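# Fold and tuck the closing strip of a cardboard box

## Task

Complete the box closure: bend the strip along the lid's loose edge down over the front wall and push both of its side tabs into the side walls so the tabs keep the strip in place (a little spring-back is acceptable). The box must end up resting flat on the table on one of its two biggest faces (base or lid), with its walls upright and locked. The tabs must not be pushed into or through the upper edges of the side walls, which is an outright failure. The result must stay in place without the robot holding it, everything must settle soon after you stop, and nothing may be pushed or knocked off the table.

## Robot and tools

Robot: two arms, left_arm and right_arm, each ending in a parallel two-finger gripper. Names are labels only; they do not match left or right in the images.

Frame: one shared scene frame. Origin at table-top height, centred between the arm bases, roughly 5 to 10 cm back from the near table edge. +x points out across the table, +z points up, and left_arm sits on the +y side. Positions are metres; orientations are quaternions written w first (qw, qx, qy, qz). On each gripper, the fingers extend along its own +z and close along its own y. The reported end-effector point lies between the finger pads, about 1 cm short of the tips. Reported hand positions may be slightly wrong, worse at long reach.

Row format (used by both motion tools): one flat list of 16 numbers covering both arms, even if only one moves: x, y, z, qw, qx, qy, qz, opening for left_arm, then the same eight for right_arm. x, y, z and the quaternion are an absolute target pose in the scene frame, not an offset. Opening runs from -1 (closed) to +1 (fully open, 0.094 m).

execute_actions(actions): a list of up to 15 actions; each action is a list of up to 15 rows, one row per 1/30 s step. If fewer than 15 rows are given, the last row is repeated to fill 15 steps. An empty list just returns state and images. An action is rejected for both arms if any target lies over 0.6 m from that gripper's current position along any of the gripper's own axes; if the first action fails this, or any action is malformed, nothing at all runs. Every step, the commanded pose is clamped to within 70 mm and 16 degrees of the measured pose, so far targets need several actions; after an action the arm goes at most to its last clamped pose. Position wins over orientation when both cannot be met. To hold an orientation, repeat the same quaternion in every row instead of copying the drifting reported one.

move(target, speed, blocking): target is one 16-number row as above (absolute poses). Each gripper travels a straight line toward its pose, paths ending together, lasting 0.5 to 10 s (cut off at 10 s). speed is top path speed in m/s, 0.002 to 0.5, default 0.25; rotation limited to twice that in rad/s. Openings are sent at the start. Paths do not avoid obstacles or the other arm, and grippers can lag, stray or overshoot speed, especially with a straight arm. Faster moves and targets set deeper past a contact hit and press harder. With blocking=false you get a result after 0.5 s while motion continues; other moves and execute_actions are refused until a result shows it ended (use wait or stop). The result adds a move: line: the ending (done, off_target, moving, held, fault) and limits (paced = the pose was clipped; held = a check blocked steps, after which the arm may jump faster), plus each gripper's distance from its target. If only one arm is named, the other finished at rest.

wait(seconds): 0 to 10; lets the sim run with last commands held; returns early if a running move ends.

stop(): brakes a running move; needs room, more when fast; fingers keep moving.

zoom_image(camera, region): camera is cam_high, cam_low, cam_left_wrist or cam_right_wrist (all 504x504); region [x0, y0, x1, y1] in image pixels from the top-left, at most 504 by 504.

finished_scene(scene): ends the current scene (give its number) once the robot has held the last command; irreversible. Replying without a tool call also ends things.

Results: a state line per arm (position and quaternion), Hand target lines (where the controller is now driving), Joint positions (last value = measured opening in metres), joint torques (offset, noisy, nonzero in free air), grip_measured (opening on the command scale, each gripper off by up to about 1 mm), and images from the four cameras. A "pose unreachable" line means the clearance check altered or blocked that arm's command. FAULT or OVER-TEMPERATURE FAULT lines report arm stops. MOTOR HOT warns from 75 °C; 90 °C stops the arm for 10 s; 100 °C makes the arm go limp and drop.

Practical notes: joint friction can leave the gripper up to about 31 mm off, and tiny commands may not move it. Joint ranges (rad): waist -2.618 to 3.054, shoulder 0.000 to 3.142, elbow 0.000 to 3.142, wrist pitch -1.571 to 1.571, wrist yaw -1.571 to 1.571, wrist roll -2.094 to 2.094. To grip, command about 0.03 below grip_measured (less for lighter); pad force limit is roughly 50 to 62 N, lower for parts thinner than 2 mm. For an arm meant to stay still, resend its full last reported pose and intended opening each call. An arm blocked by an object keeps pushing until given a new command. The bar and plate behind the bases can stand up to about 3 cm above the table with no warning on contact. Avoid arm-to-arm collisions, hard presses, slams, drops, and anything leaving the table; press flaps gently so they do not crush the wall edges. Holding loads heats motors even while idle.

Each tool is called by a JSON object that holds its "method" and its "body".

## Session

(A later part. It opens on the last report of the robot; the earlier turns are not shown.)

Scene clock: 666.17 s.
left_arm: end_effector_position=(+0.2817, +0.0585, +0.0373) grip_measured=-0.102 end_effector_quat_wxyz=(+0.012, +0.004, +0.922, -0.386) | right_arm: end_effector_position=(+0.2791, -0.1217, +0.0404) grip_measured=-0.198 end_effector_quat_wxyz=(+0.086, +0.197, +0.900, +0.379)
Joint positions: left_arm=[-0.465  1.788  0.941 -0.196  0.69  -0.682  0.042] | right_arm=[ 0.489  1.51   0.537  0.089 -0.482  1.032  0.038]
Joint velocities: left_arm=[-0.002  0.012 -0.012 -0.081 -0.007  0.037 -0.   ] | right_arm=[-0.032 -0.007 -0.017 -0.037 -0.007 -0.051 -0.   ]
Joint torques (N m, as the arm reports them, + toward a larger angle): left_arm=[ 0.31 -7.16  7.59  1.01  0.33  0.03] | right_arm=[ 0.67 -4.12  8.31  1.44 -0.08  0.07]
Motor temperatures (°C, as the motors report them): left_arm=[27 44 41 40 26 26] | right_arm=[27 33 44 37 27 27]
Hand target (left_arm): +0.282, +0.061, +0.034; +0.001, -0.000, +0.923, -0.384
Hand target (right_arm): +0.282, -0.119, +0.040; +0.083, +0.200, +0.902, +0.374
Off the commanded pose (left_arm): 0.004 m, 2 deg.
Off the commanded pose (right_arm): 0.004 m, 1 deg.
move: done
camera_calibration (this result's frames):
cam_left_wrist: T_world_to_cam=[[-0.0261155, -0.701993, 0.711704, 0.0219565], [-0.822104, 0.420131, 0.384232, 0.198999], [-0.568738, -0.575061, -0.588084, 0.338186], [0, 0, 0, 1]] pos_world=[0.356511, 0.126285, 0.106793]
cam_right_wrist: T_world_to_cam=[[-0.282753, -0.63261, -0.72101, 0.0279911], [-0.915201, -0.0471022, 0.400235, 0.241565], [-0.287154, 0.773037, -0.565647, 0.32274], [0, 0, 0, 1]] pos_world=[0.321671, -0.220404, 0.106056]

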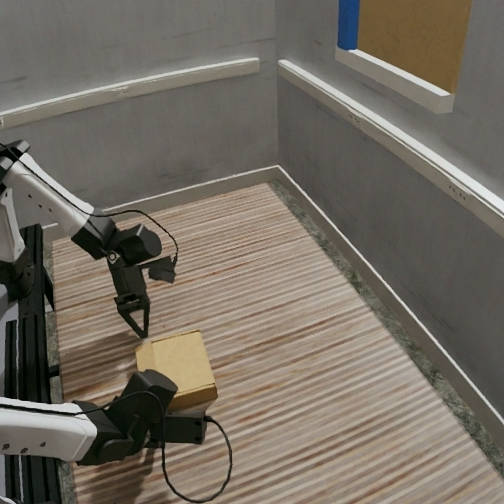

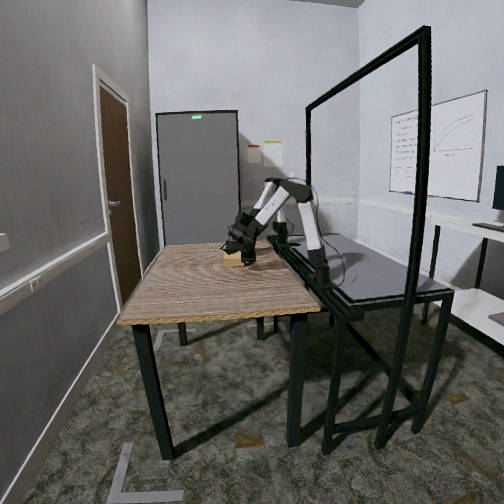

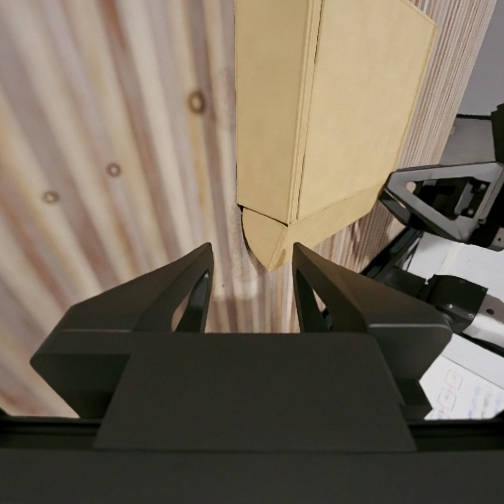

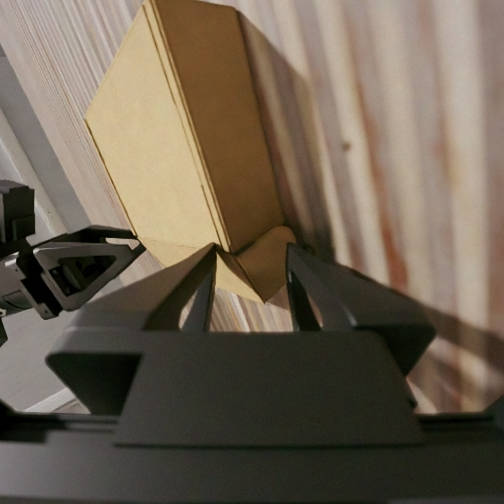

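{"method": "move", "body": {"target": [0.280,0.025,0.036,0,0,0.924,-0.383,-0.1,0.282,-0.119,0.040,0.083,0.2,0.902,0.374,-0.2], "speed": 0.03}}

{"method": "zoom_image", "body": {"camera": "cam_left_wrist", "region": [170, 180, 310, 300]}}

Scene clock: 671.57 s.
left_arm: end_effector_position=(+0.2750, +0.0288, +0.0381) grip_measured=-0.102 end_effector_quat_wxyz=(-0.005, +0.003, +0.923, -0.384) | right_arm: end_effector_position=(+0.2791, -0.1217, +0.0404) grip_measured=-0.198 end_effector_quat_wxyz=(+0.086, +0.197, +0.900, +0.379)
Joint positions: left_arm=[-0.546  1.827  1.001 -0.196  0.665 -0.766  0.042] | right_arm=[ 0.489  1.51   0.537  0.089 -0.482  1.032  0.038]
Joint velocities: left_arm=[-0.002 -0.002 -0.007 -0.007  0.007 -0.007  0.001] | right_arm=[ 0.022 -0.012 -0.022 -0.081 -0.022  0.051 -0.   ]
Joint torques (N m, as the arm reports them, + toward a larger angle): left_arm=[-0.71 -7.57  7.73  1.37  0.11 -0.07] | right_arm=[ 0.55 -4.04  8.25  1.46 -0.1   0.07]
Motor temperatures (°C, as the motors report them): left_arm=[27 43 41 39 26 26] | right_arm=[27 33 44 37 27 27]
Hand target (left_arm): +0.280, +0.025, +0.035; -0.000, -0.000, +0.924, -0.382
Hand target (right_arm): +0.282, -0.119, +0.040; +0.083, +0.200, +0.902, +0.374
Off the commanded pose (left_arm): 0.007 m, 1 deg.
Off the commanded pose (right_arm): 0.004 m, 1 deg.
move: done
camera_calibration (this result's frames):
cam_left_wrist: T_world_to_cam=[[-0.00994477, -0.705603, 0.708538, -0.00382239], [-0.804362, 0.426598, 0.413541, 0.199403], [-0.594056, -0.565808, -0.571802, 0.323865], [0, 0, 0, 1]] pos_world=[0.352749, 0.0954836, 0.105434]
cam_right_wrist: T_world_to_cam=[[-0.282753, -0.63261, -0.72101, 0.0279911], [-0.915201, -0.0471022, 0.400235, 0.241565], [-0.287154, 0.773037, -0.565647, 0.32274], [0, 0, 0, 1]] pos_world=[0.321671, -0.220404, 0.106056]

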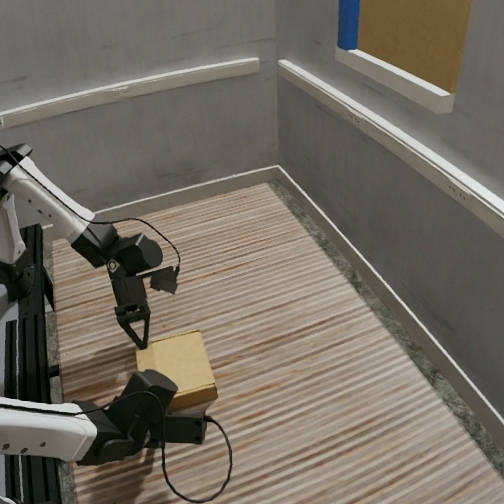

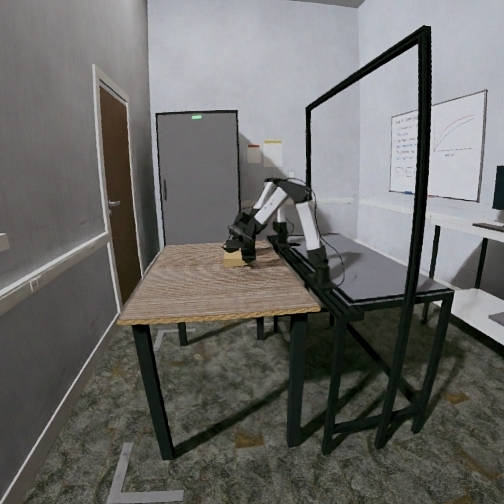

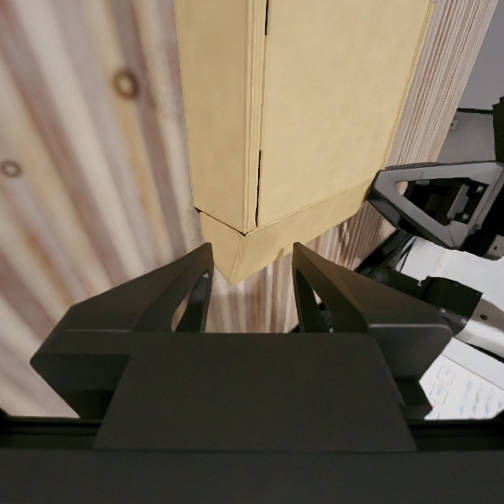

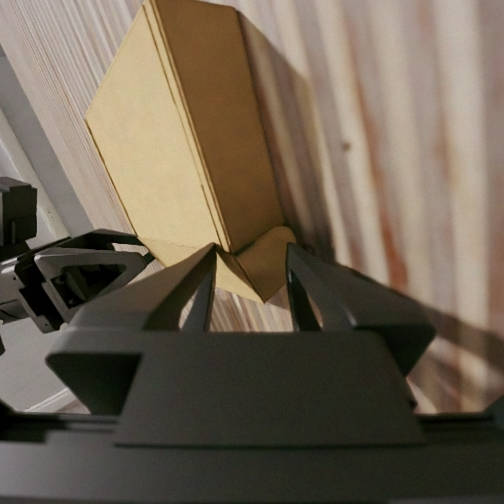

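Region (170, 180, 310, 300) of cam_left_wrist's 504x504 image, scaled by 3.600, with more detail than that image has; it fills the top 432 rows of this view, and the rest is white.

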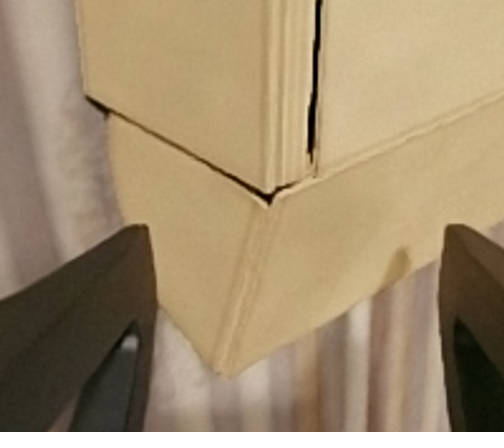

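{"method": "execute_actions", "body": {"actions": [[[0.280,0.025,0.036,0,0,0.924,-0.383,-0.2,0.282,-0.119,0.040,0.083,0.2,0.902,0.374,-0.2]],[[0.280,0.025,0.036,0,0,0.924,-0.383,-0.27,0.282,-0.119,0.040,0.083,0.2,0.902,0.374,-0.2]],[[0.280,0.025,0.036,0,0,0.924,-0.383,-0.27,0.282,-0.119,0.040,0.083,0.2,0.902,0.374,-0.05]]]}}

{"method": "zoom_image", "body": {"camera": "cam_left_wrist", "region": [170, 180, 310, 300]}}

{"method": "zoom_image", "body": {"camera": "cam_right_wrist", "region": [170, 170, 350, 310]}}

Scene clock: 678.07 s.
left_arm: end_effector_position=(+0.2754, +0.0288, +0.0381) grip_measured=-0.269 end_effector_quat_wxyz=(-0.005, +0.001, +0.923, -0.384) | right_arm: end_effector_position=(+0.2783, -0.1221, +0.0397) grip_measured=-0.052 end_effector_quat_wxyz=(+0.084, +0.198, +0.900, +0.378)
Joint positions: left_arm=[-0.546  1.827  1.001 -0.194  0.663 -0.77   0.034] | right_arm=[ 0.489  1.51   0.537  0.084 -0.482  1.032  0.045]
Joint velocities: left_arm=[ 0.002  0.012 -0.017  0.022  0.051 -0.037 -0.001] | right_arm=[ 0.007  0.007 -0.007 -0.022 -0.022 -0.037 -0.001]
Joint torques (N m, as the arm reports them, + toward a larger angle): left_arm=[-0.85 -7.76  7.57  1.37  0.13 -0.11] | right_arm=[ 0.42 -4.06  8.26  1.54 -0.07  0.05]
Motor temperatures (°C, as the motors report them): left_arm=[27 43 41 39 26 26] | right_arm=[27 33 44 37 27 27]
Hand target (left_arm): +0.280, +0.025, +0.036; -0.000, +0.000, +0.924, -0.383
Hand target (right_arm): +0.282, -0.119, +0.040; +0.083, +0.200, +0.902, +0.374
Off the commanded pose (left_arm): 0.006 m, 1 deg.
Off the commanded pose (right_arm): 0.005 m, 1 deg.
camera_calibration (this result's frames):
cam_left_wrist: T_world_to_cam=[[-0.0069232, -0.705694, 0.708483, -0.00473384], [-0.80565, 0.423627, 0.414086, 0.200204], [-0.592351, -0.567923, -0.571475, 0.32372], [0, 0, 0, 1]] pos_world=[0.353017, 0.0956954, 0.10545]
cam_right_wrist: T_world_to_cam=[[-0.286059, -0.634227, -0.718281, 0.0276121], [-0.913449, -0.045941, 0.404351, 0.240624], [-0.289449, 0.771781, -0.566192, 0.322944], [0, 0, 0, 1]] pos_world=[0.321173, -0.220675, 0.105385]

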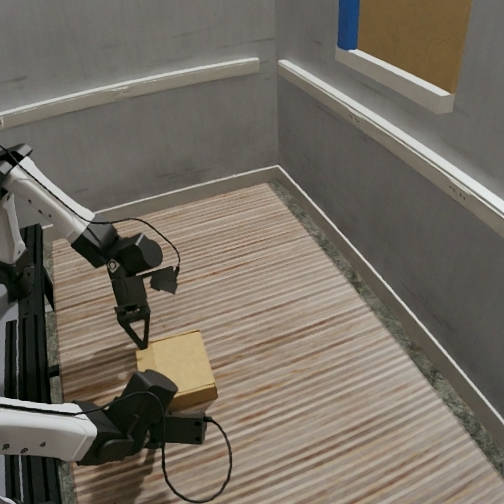

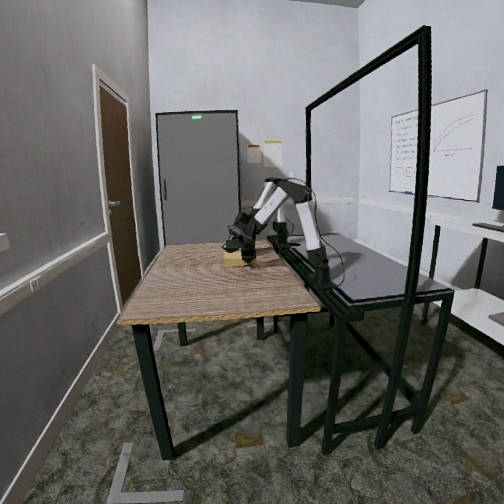

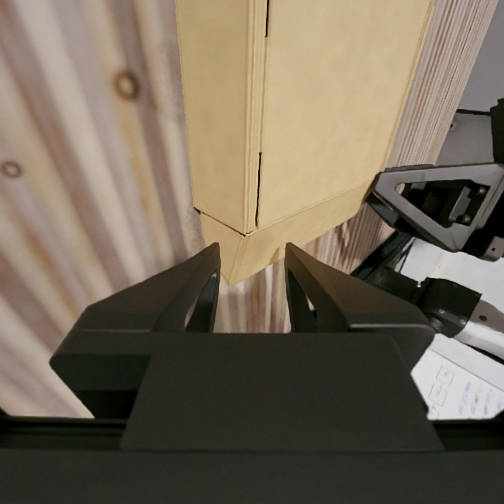

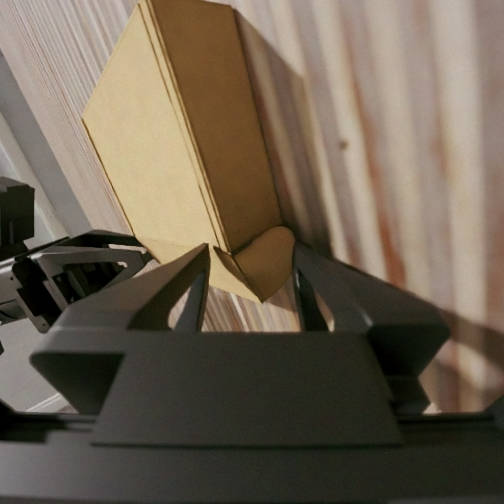

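Region (170, 180, 310, 300) of cam_left_wrist's 504x504 image, scaled by 3.600, with more detail than that image has; it fills the top 432 rows of this view, and the rest is white.

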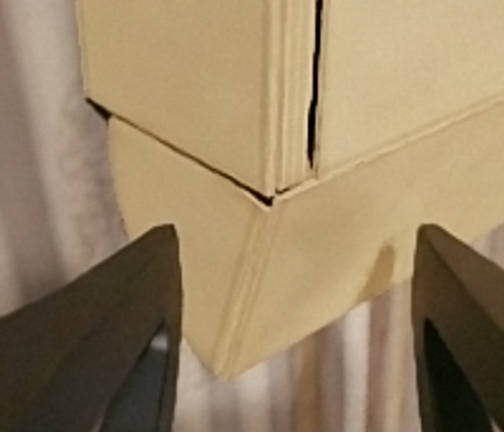

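Region (170, 170, 350, 310) of cam_right_wrist's 504x504 image, scaled by 2.800, with more detail than that image has.

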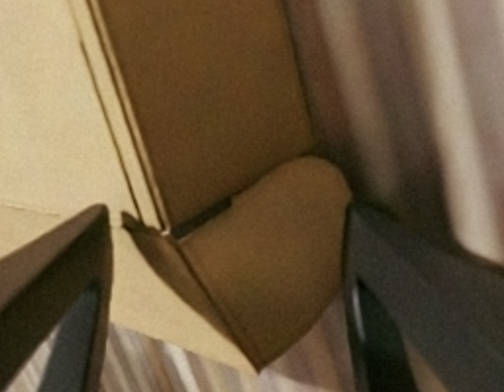

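{"method": "move", "body": {"target": [0.280,0.025,0.036,0,0,0.924,-0.383,-0.27,0.279,-0.114,0.054,0.083,0.2,0.902,0.374,-0.12], "speed": 0.015}}

{"method": "zoom_image", "body": {"camera": "cam_left_wrist", "region": [170, 180, 310, 300]}}

{"method": "zoom_image", "body": {"camera": "cam_right_wrist", "region": [170, 170, 350, 310]}}

Scene clock: 683.43 s.
left_arm: end_effector_position=(+0.2755, +0.0288, +0.0381) grip_measured=-0.269 end_effector_quat_wxyz=(-0.004, +0.001, +0.923, -0.384) | right_arm: end_effector_position=(+0.2732, -0.1182, +0.0423) grip_measured=-0.118 end_effector_quat_wxyz=(+0.072, +0.203, +0.904, +0.368)
Joint positions: left_arm=[-0.546  1.827  1.001 -0.194  0.663 -0.77   0.034] | right_arm=[ 0.513  1.495  0.56   0.023 -0.467  1.051  0.041]
Joint velocities: left_arm=[ 0.007 -0.012  0.002 -0.007 -0.007 -0.022 -0.   ] | right_arm=[-0.007  0.012 -0.002  0.007 -0.022 -0.051 -0.   ]
Joint torques (N m, as the arm reports them, + toward a larger angle): left_arm=[-0.84 -7.82  7.56  1.37  0.14 -0.11] | right_arm=[ 0.78 -6.69  8.6   1.5  -0.08  0.04]
Motor temperatures (°C, as the motors report them): left_arm=[27 44 41 39 26 26] | right_arm=[27 33 44 37 27 27]
Hand target (left_arm): +0.280, +0.025, +0.036; -0.000, +0.000, +0.924, -0.383
Hand target (right_arm): +0.279, -0.114, +0.054; +0.083, +0.200, +0.902, +0.374
Off the commanded pose (left_arm): 0.006 m, 1 deg.
Off the commanded pose (right_arm): 0.014 m, 1 deg.
move: off_target (right_arm)
camera_calibration (this result's frames):
cam_left_wrist: T_world_to_cam=[[-0.00692538, -0.705889, 0.708288, -0.00467271], [-0.805807, 0.423363, 0.414051, 0.200293], [-0.592137, -0.567877, -0.571743, 0.323696], [0, 0, 0, 1]] pos_world=[0.353037, 0.0957243, 0.105449]
cam_right_wrist: T_world_to_cam=[[-0.306114, -0.645137, -0.700066, 0.0338752], [-0.901116, -0.0408284, 0.431651, 0.231142], [-0.307056, 0.762976, -0.568845, 0.32376], [0, 0, 0, 1]] pos_world=[0.318068, -0.21573, 0.108112]

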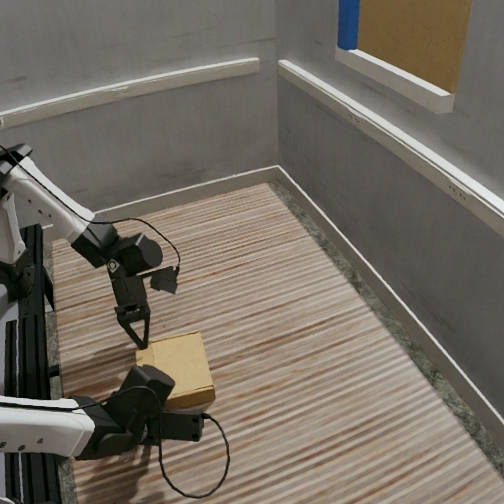

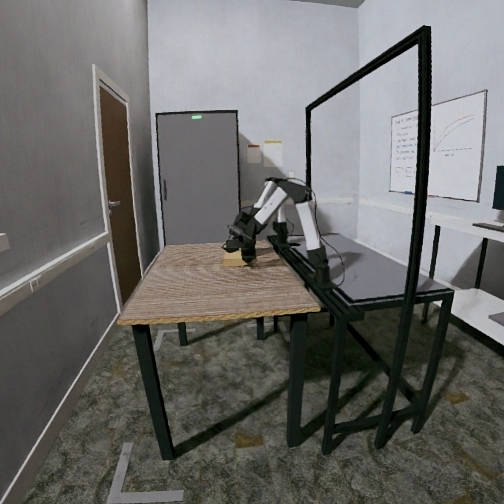

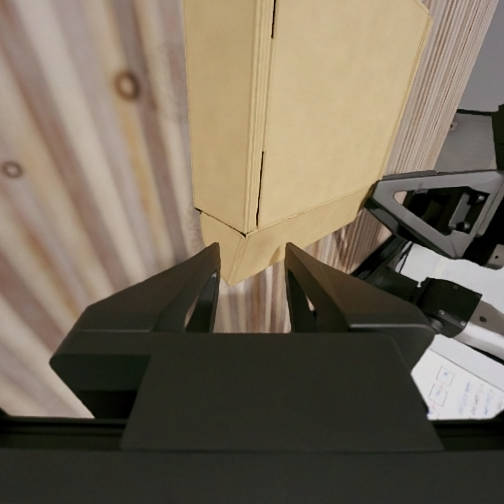

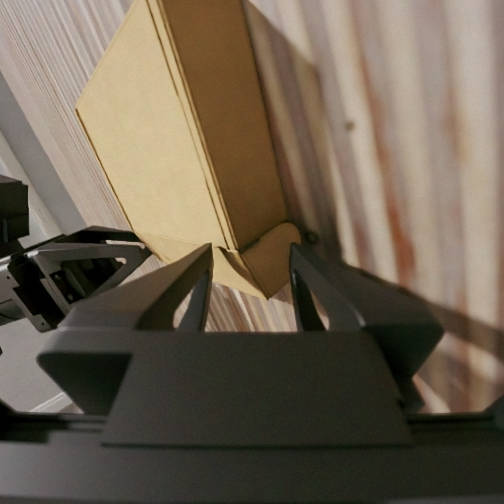

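Region (170, 180, 310, 300) of cam_left_wrist's 504x504 image, scaled by 3.600, with more detail than that image has; it fills the top 432 rows of this view, and the rest is white.

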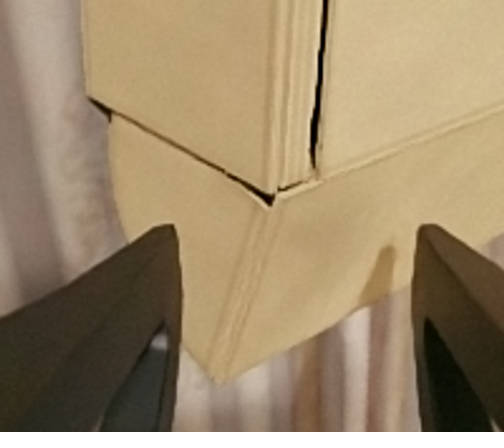

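Region (170, 170, 350, 310) of cam_right_wrist's 504x504 image, scaled by 2.800, with more detail than that image has.

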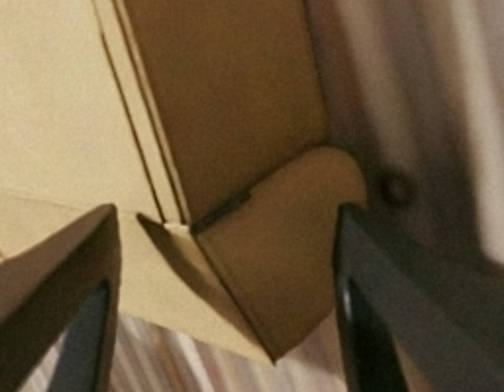

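{"method": "execute_actions", "body": {"actions": [[[0.280,0.025,0.036,0,0,0.924,-0.383,-0.29,0.280,-0.113,0.056,0.083,0.2,0.902,0.374,-0.12]],[[0.280,0.025,0.036,0,0,0.924,-0.383,-0.31,0.281,-0.112,0.058,0.083,0.2,0.902,0.374,-0.12]]]}}

{"method": "zoom_image", "body": {"camera": "cam_left_wrist", "region": [170, 180, 310, 300]}}

{"method": "zoom_image", "body": {"camera": "cam_right_wrist", "region": [170, 170, 350, 310]}}

Scene clock: 690.23 s.
left_arm: end_effector_position=(+0.2755, +0.0288, +0.0381) grip_measured=-0.308 end_effector_quat_wxyz=(-0.004, +0.001, +0.923, -0.384) | right_arm: end_effector_position=(+0.2754, -0.1166, +0.0474) grip_measured=-0.118 end_effector_quat_wxyz=(+0.073, +0.203, +0.904, +0.368)
Joint positions: left_arm=[-0.546  1.827  1.001 -0.194  0.663 -0.77   0.032] | right_arm=[ 0.516  1.488  0.579 -0.    -0.463  1.055  0.041]
Joint velocities: left_arm=[ 0.002  0.007  0.002 -0.022 -0.051  0.081 -0.   ] | right_arm=[-0.027  0.007  0.012 -0.051 -0.022 -0.022 -0.   ]
Joint torques (N m, as the arm reports them, + toward a larger angle): left_arm=[-0.8  -7.76  7.56  1.37  0.14 -0.11] | right_arm=[ 0.5  -6.21  8.35  1.5  -0.11  0.05]
Motor temperatures (°C, as the motors report them): left_arm=[27 44 41 39 26 26] | right_arm=[27 33 45 37 27 27]
Hand target (left_arm): +0.280, +0.025, +0.036; -0.000, +0.000, +0.924, -0.383
Hand target (right_arm): +0.281, -0.112, +0.058; +0.083, +0.200, +0.902, +0.374
Off the commanded pose (left_arm): 0.006 m, 1 deg.
Off the commanded pose (right_arm): 0.013 m, 1 deg.
camera_calibration (this result's frames):
cam_left_wrist: T_world_to_cam=[[-0.0069275, -0.706085, 0.708093, -0.0046116], [-0.805964, 0.4231, 0.414015, 0.200382], [-0.591923, -0.56783, -0.57201, 0.323672], [0, 0, 0, 1]] pos_world=[0.353058, 0.0957532, 0.105448]
cam_right_wrist: T_world_to_cam=[[-0.305783, -0.645166, -0.700184, 0.0390507], [-0.901937, -0.0392713, 0.430078, 0.231521], [-0.304969, 0.763032, -0.569891, 0.325608], [0, 0, 0, 1]] pos_world=[0.320058, -0.214163, 0.113332]

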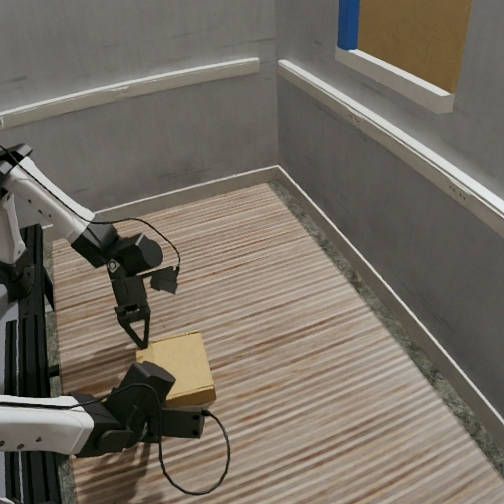

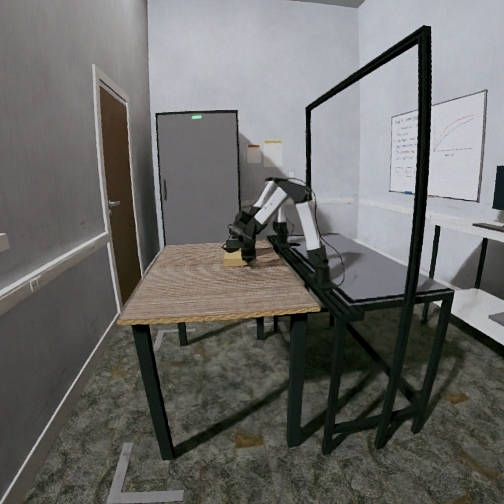

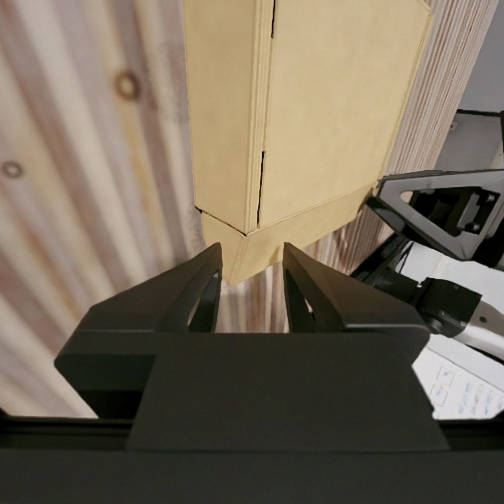

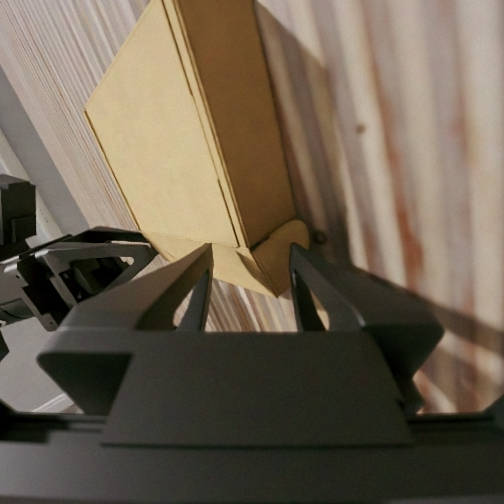

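Region (170, 180, 310, 300) of cam_left_wrist's 504x504 image, scaled by 3.600, with more detail than that image has; it fills the top 432 rows of this view, and the rest is white.

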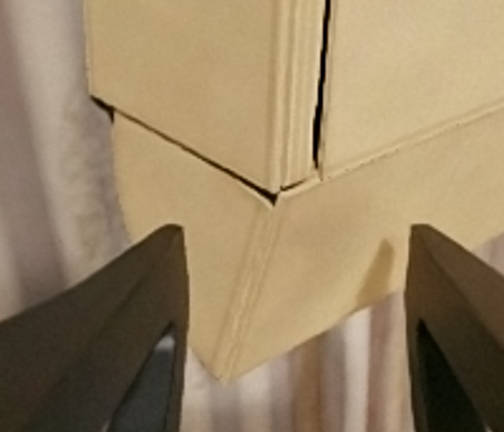

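Region (170, 170, 350, 310) of cam_right_wrist's 504x504 image, scaled by 2.800, with more detail than that image has.

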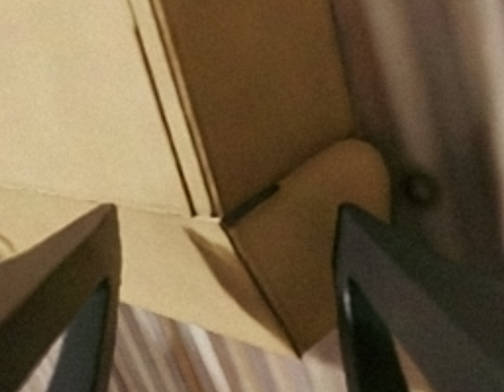

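Close right to push flap in.

{"method": "execute_actions", "body": {"actions": [[[0.280,0.025,0.036,0,0,0.924,-0.383,-0.31,0.281,-0.112,0.058,0.083,0.2,0.902,0.374,-0.18]],[[0.280,0.025,0.036,0,0,0.924,-0.383,-0.31,0.281,-0.112,0.058,0.083,0.2,0.902,0.374,-0.24]],[[0.280,0.025,0.036,0,0,0.924,-0.383,-0.31,0.281,-0.112,0.058,0.083,0.2,0.902,0.374,-0.30]]]}}

{"method": "zoom_image", "body": {"camera": "cam_left_wrist", "region": [170, 180, 310, 300]}}

{"method": "zoom_image", "body": {"camera": "cam_right_wrist", "region": [170, 170, 350, 310]}}

Scene clock: 696.87 s.
left_arm: end_effector_position=(+0.2756, +0.0289, +0.0380) grip_measured=-0.308 end_effector_quat_wxyz=(-0.004, +0.001, +0.924, -0.384) | right_arm: end_effector_position=(+0.2750, -0.1172, +0.0467) grip_measured=-0.298 end_effector_quat_wxyz=(+0.073, +0.204, +0.905, +0.366)
Joint positions: left_arm=[-0.546  1.827  1.001 -0.194  0.662 -0.77   0.032] | right_arm=[ 0.516  1.488  0.579 -0.005 -0.461  1.055  0.033]
Joint velocities: left_arm=[ 0.007 -0.007 -0.002  0.007  0.037  0.037  0.001] | right_arm=[-0.027  0.002 -0.012  0.081 -0.022 -0.007  0.   ]
Joint torques (N m, as the arm reports them, + toward a larger angle): left_arm=[-0.78 -7.75  7.6   1.37  0.14 -0.11] | right_arm=[ 0.56 -6.27  8.45  1.57 -0.1   0.08]
Motor temperatures (°C, as the motors report them): left_arm=[27 44 42 39 26 26] | right_arm=[27 34 45 37 27 27]
Hand target (left_arm): +0.280, +0.025, +0.036; +0.000, +0.000, +0.924, -0.383
Hand target (right_arm): +0.281, -0.112, +0.058; +0.083, +0.200, +0.902, +0.374
Off the commanded pose (left_arm): 0.006 m, 0 deg.
Off the commanded pose (right_arm): 0.014 m, 2 deg.
camera_calibration (this result's frames):
cam_left_wrist: T_world_to_cam=[[-0.00693151, -0.706476, 0.707703, -0.00448944], [-0.806278, 0.422572, 0.413942, 0.20056], [-0.591496, -0.567736, -0.572545, 0.323625], [0, 0, 0, 1]] pos_world=[0.353099, 0.0958111, 0.105447]
cam_right_wrist: T_world_to_cam=[[-0.309073, -0.647034, -0.697008, 0.0385636], [-0.90062, -0.0363293, 0.433085, 0.231247], [-0.305543, 0.761595, -0.571504, 0.325599], [0, 0, 0, 1]] pos_world=[0.319669, -0.214621, 0.11281]

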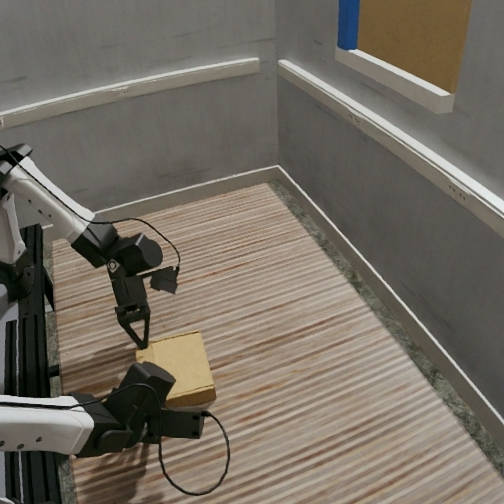

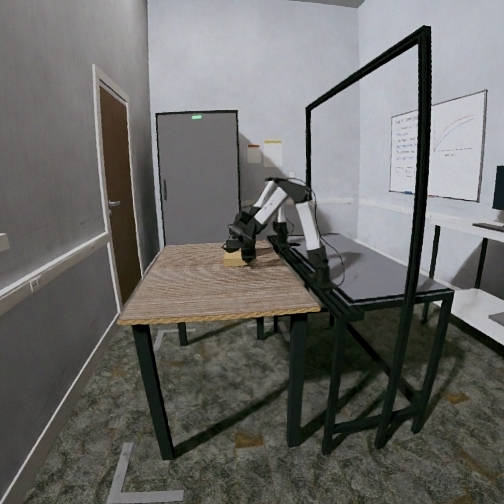

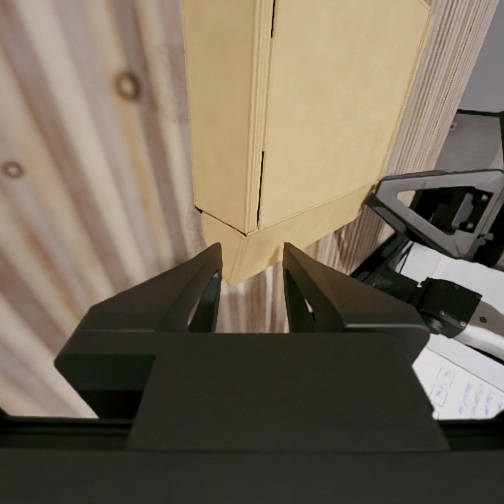

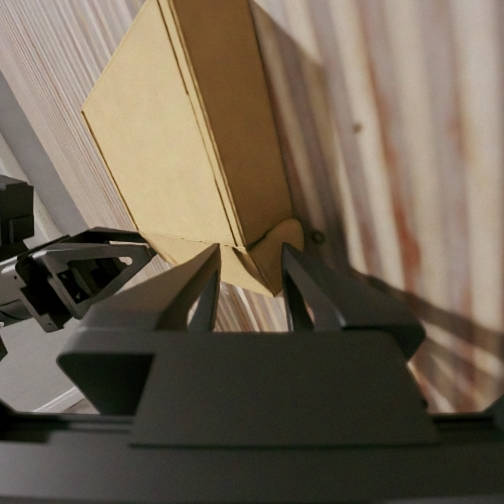

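Region (170, 180, 310, 300) of cam_left_wrist's 504x504 image, scaled by 3.600, with more detail than that image has; it fills the top 432 rows of this view, and the rest is white.

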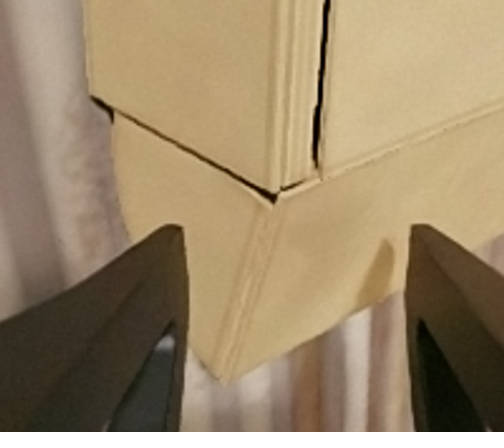

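Region (170, 170, 350, 310) of cam_right_wrist's 504x504 image, scaled by 2.800, with more detail than that image has.

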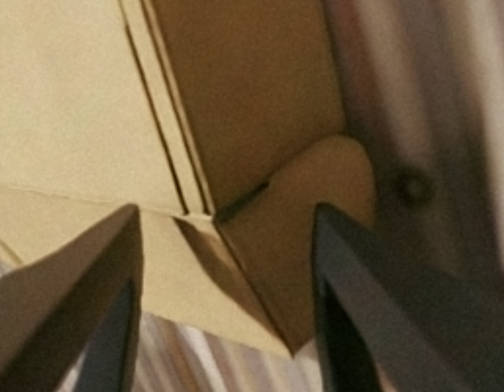

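{"method": "move", "body": {"target": [0.280,0.025,0.036,0,0,0.924,-0.383,-0.31,0.265,-0.15,0.06,0.083,0.2,0.902,0.374,0.0], "speed": 0.06}}

{"method": "move", "body": {"target": [0.280,0.025,0.036,0,0,0.924,-0.383,-0.31,0.20,-0.13,0.05,0.383,0,0.924,0,-1], "speed": 0.2}}

{"method": "move", "body": {"target": [0.280,0.025,0.036,0,0,0.924,-0.383,-0.31,0.215,-0.08,0.02,0.383,0,0.924,0,-1], "speed": 0.06}}

Scene clock: 713.73 s.
left_arm: end_effector_position=(+0.2756, +0.0289, +0.0380) grip_measured=-0.309 end_effector_quat_wxyz=(-0.004, +0.001, +0.924, -0.384) | right_arm: end_effector_position=(+0.2749, -0.1451, +0.0666) grip_measured=-0.002 end_effector_quat_wxyz=(+0.093, +0.198, +0.900, +0.378)
Joint positions: left_arm=[-0.546  1.827  1.001 -0.194  0.662 -0.77   0.032] | right_arm=[ 0.409  1.364  0.551 -0.096 -0.52   0.961  0.047]
Joint velocities: left_arm=[-0.007  0.012  0.007  0.007 -0.081  0.037  0.   ] | right_arm=[ 0.002 -0.002 -0.002 -0.051 -0.066  0.022 -0.   ]
Joint torques (N m, as the arm reports them, + toward a larger angle): left_arm=[-0.8  -7.74  7.55  1.37  0.15 -0.1 ] | right_arm=[-0.89 -5.5   5.43  1.53 -0.28 -0.07]
Motor temperatures (°C, as the motors report them): left_arm=[27 44 42 40 26 26] | right_arm=[27 34 45 37 27 27]
Hand target (left_arm): +0.280, +0.025, +0.036; -0.000, +0.000, +0.924, -0.383
Hand target (right_arm): +0.265, -0.150, +0.060; +0.084, +0.200, +0.902, +0.373
Off the commanded pose (left_arm): 0.006 m, 0 deg.
Off the commanded pose (right_arm): 0.013 m, 1 deg.
move: off_target (right_arm)
camera_calibration (this result's frames):
cam_left_wrist: T_world_to_cam=[[-0.00693151, -0.706476, 0.707703, -0.00448944], [-0.806278, 0.422572, 0.413942, 0.20056], [-0.591496, -0.567736, -0.572545, 0.323625], [0, 0, 0, 1]] pos_world=[0.353099, 0.0958111, 0.105447]
cam_right_wrist: T_world_to_cam=[[-0.278754, -0.634346, -0.721042, 0.0294622], [-0.920158, -0.0385463, 0.389644, 0.229507], [-0.274963, 0.772088, -0.572954, 0.351456], [0, 0, 0, 1]] pos_world=[0.316033, -0.243819, 0.133185]

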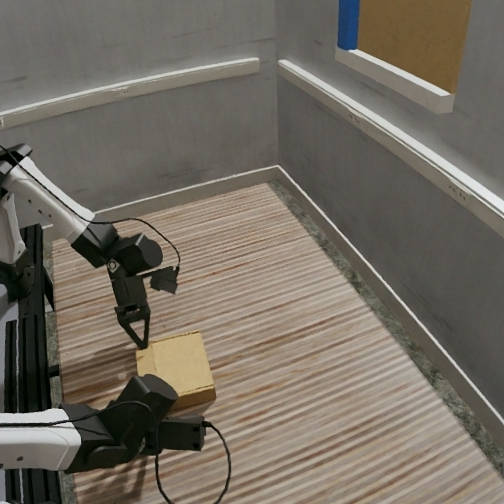

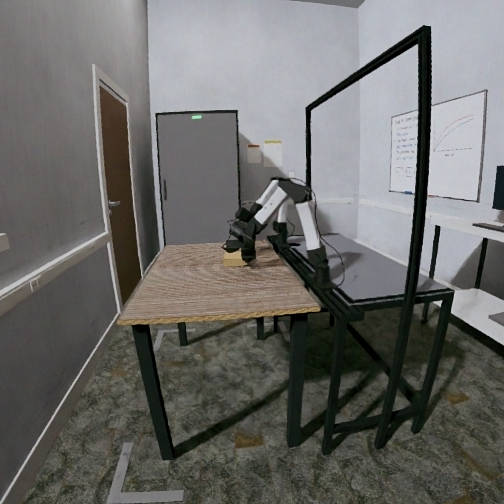

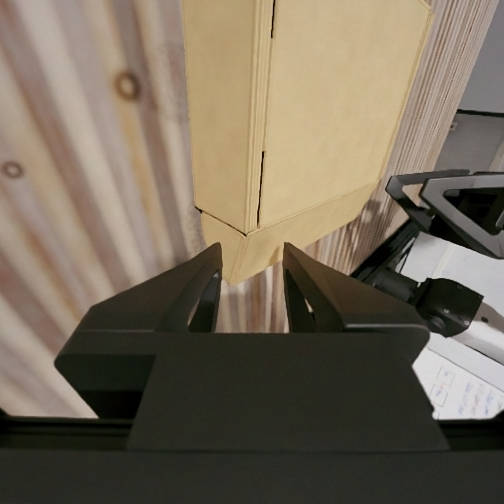

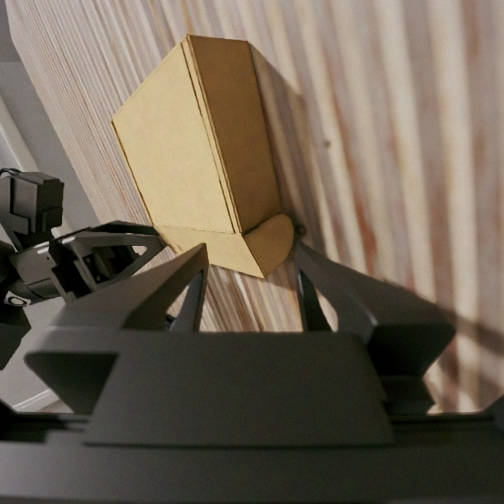

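Scene clock: 716.90 s.
left_arm: end_effector_position=(+0.2756, +0.0289, +0.0380) grip_measured=-0.309 end_effector_quat_wxyz=(-0.004, +0.001, +0.924, -0.384) | right_arm: end_effector_position=(+0.1955, -0.1303, +0.0445) grip_measured=-0.980 end_effector_quat_wxyz=(+0.370, +0.001, +0.929, +0.005)
Joint positions: left_arm=[-0.546  1.827  1.001 -0.194  0.662 -0.77   0.032] | right_arm=[ 1.307  1.43   0.571 -0.392  0.721  1.134  0.001]
Joint velocities: left_arm=[ 0.002 -0.002 -0.007  0.066  0.007  0.007 -0.001] | right_arm=[ 0.007 -0.002  0.002 -0.037 -0.022  0.037 -0.001]
Joint torques (N m, as the arm reports them, + toward a larger angle): left_arm=[-0.82 -7.8   7.55  1.36  0.14 -0.1 ] | right_arm=[ 0.67 -3.17  8.12  0.87  0.52  0.1 ]
Motor temperatures (°C, as the motors report them): left_arm=[27 44 42 40 26 26] | right_arm=[27 34 45 37 27 27]
Hand target (left_arm): +0.280, +0.025, +0.036; -0.000, +0.000, +0.924, -0.383
Hand target (right_arm): +0.196, -0.126, +0.048; +0.374, +0.002, +0.928, +0.003
Off the commanded pose (left_arm): 0.006 m, 0 deg.
Off the commanded pose (right_arm): 0.007 m, 2 deg.
move: done
camera_calibration (this result's frames):
cam_left_wrist: T_world_to_cam=[[-0.00693151, -0.706476, 0.707703, -0.00448944], [-0.806278, 0.422572, 0.413942, 0.20056], [-0.591496, -0.567736, -0.572545, 0.323625], [0, 0, 0, 1]] pos_world=[0.353099, 0.0958111, 0.105447]
cam_right_wrist: T_world_to_cam=[[0.0096111, -0.999904, -0.0100262, -0.134851], [-0.991674, -0.00824344, -0.128507, 0.20658], [0.128412, 0.0111778, -0.991658, 0.146183], [0, 0, 0, 1]] pos_world=[0.187384, -0.134769, 0.170158]

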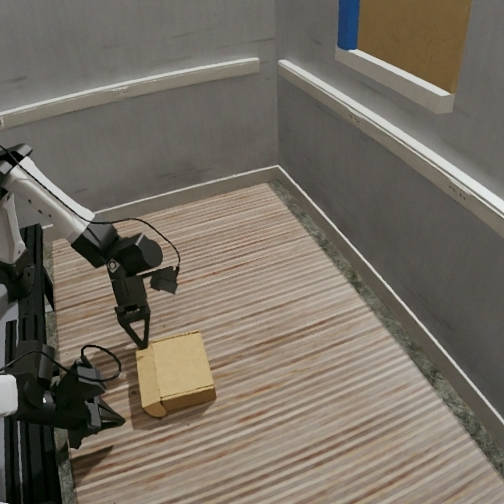

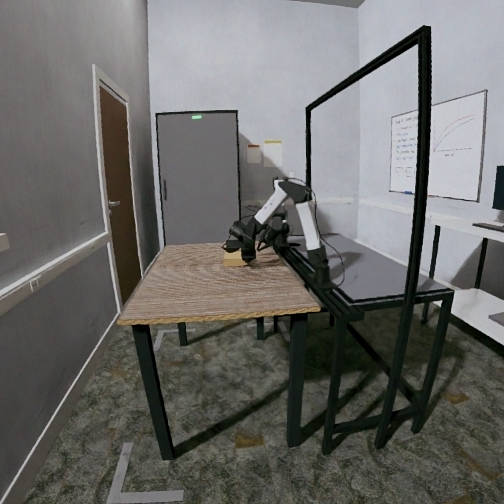

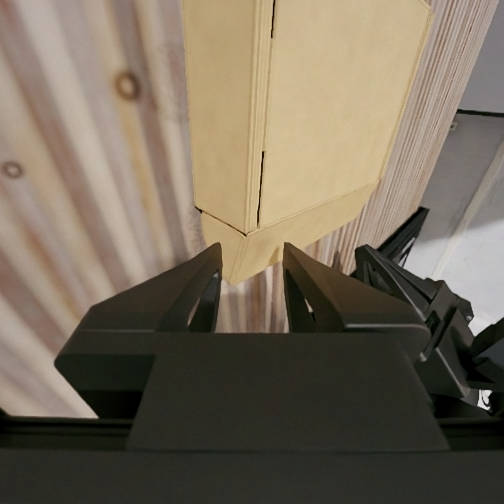

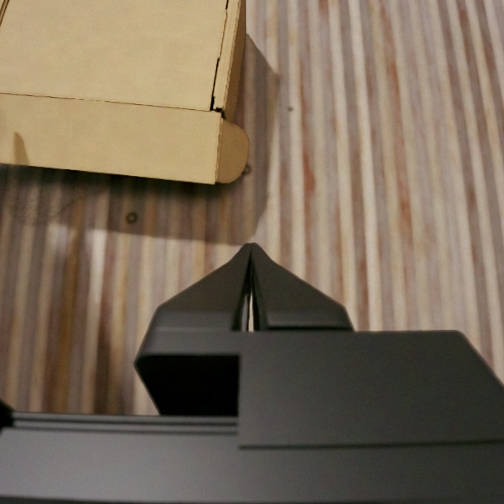

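Scene clock: 718.23 s.
left_arm: end_effector_position=(+0.2756, +0.0289, +0.0380) grip_measured=-0.309 end_effector_quat_wxyz=(-0.004, +0.001, +0.924, -0.384) | right_arm: end_effector_position=(+0.2117, -0.0883, +0.0166) grip_measured=-0.980 end_effector_quat_wxyz=(+0.376, +0.001, +0.926, -0.004)
Joint positions: left_arm=[-0.546  1.827  1.001 -0.194  0.662 -0.77   0.032] | right_arm=[ 1.307  1.704  0.696 -0.253  0.74   1.133  0.001]
Joint velocities: left_arm=[ 0.022 -0.007 -0.007 -0.007  0.007  0.051 -0.001] | right_arm=[-0.007 -0.007  0.007  0.022  0.007 -0.007  0.   ]
Joint torques (N m, as the arm reports them, + toward a larger angle): left_arm=[-0.81 -7.8   7.59  1.37  0.15 -0.11] | right_arm=[ 0.03 -5.28  7.62  1.    0.49 -0.01]
Motor temperatures (°C, as the motors report them): left_arm=[27 44 42 40 26 26] | right_arm=[27 34 45 37 27 27]
Hand target (left_arm): +0.280, +0.025, +0.036; -0.000, +0.000, +0.924, -0.383
Hand target (right_arm): +0.215, -0.080, +0.019; +0.383, -0.000, +0.924, -0.000
Off the commanded pose (left_arm): 0.006 m, 0 deg.
Off the commanded pose (right_arm): 0.010 m, 1 deg.
move: done
camera_calibration (this result's frames):
cam_left_wrist: T_world_to_cam=[[-0.00693151, -0.706476, 0.707703, -0.00448944], [-0.806278, 0.422572, 0.413942, 0.20056], [-0.591496, -0.567736, -0.572545, 0.323625], [0, 0, 0, 1]] pos_world=[0.353099, 0.0958111, 0.105447]
cam_right_wrist: T_world_to_cam=[[0.00471729, -0.999969, 0.00622657, -0.0925129], [-0.989814, -0.00555521, -0.142261, 0.219445], [0.142291, -0.00549205, -0.98981, 0.111482], [0, 0, 0, 1]] pos_world=[0.201783, -0.0906788, 0.142141]

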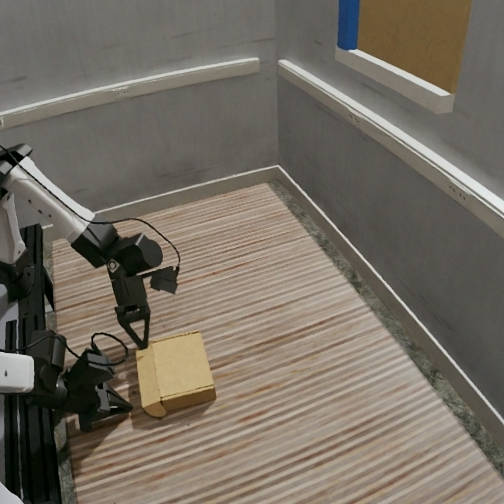

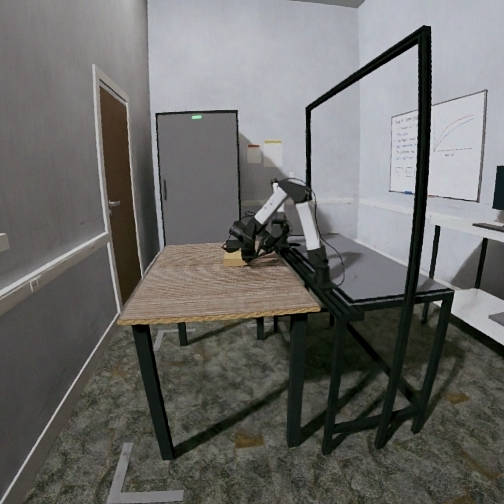

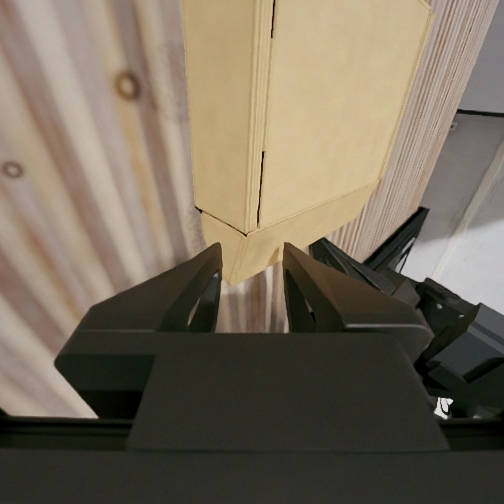

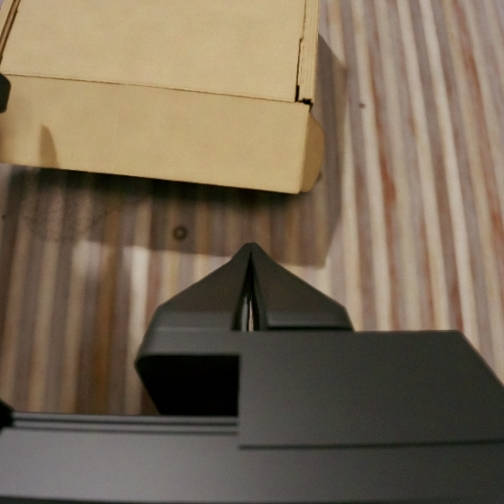

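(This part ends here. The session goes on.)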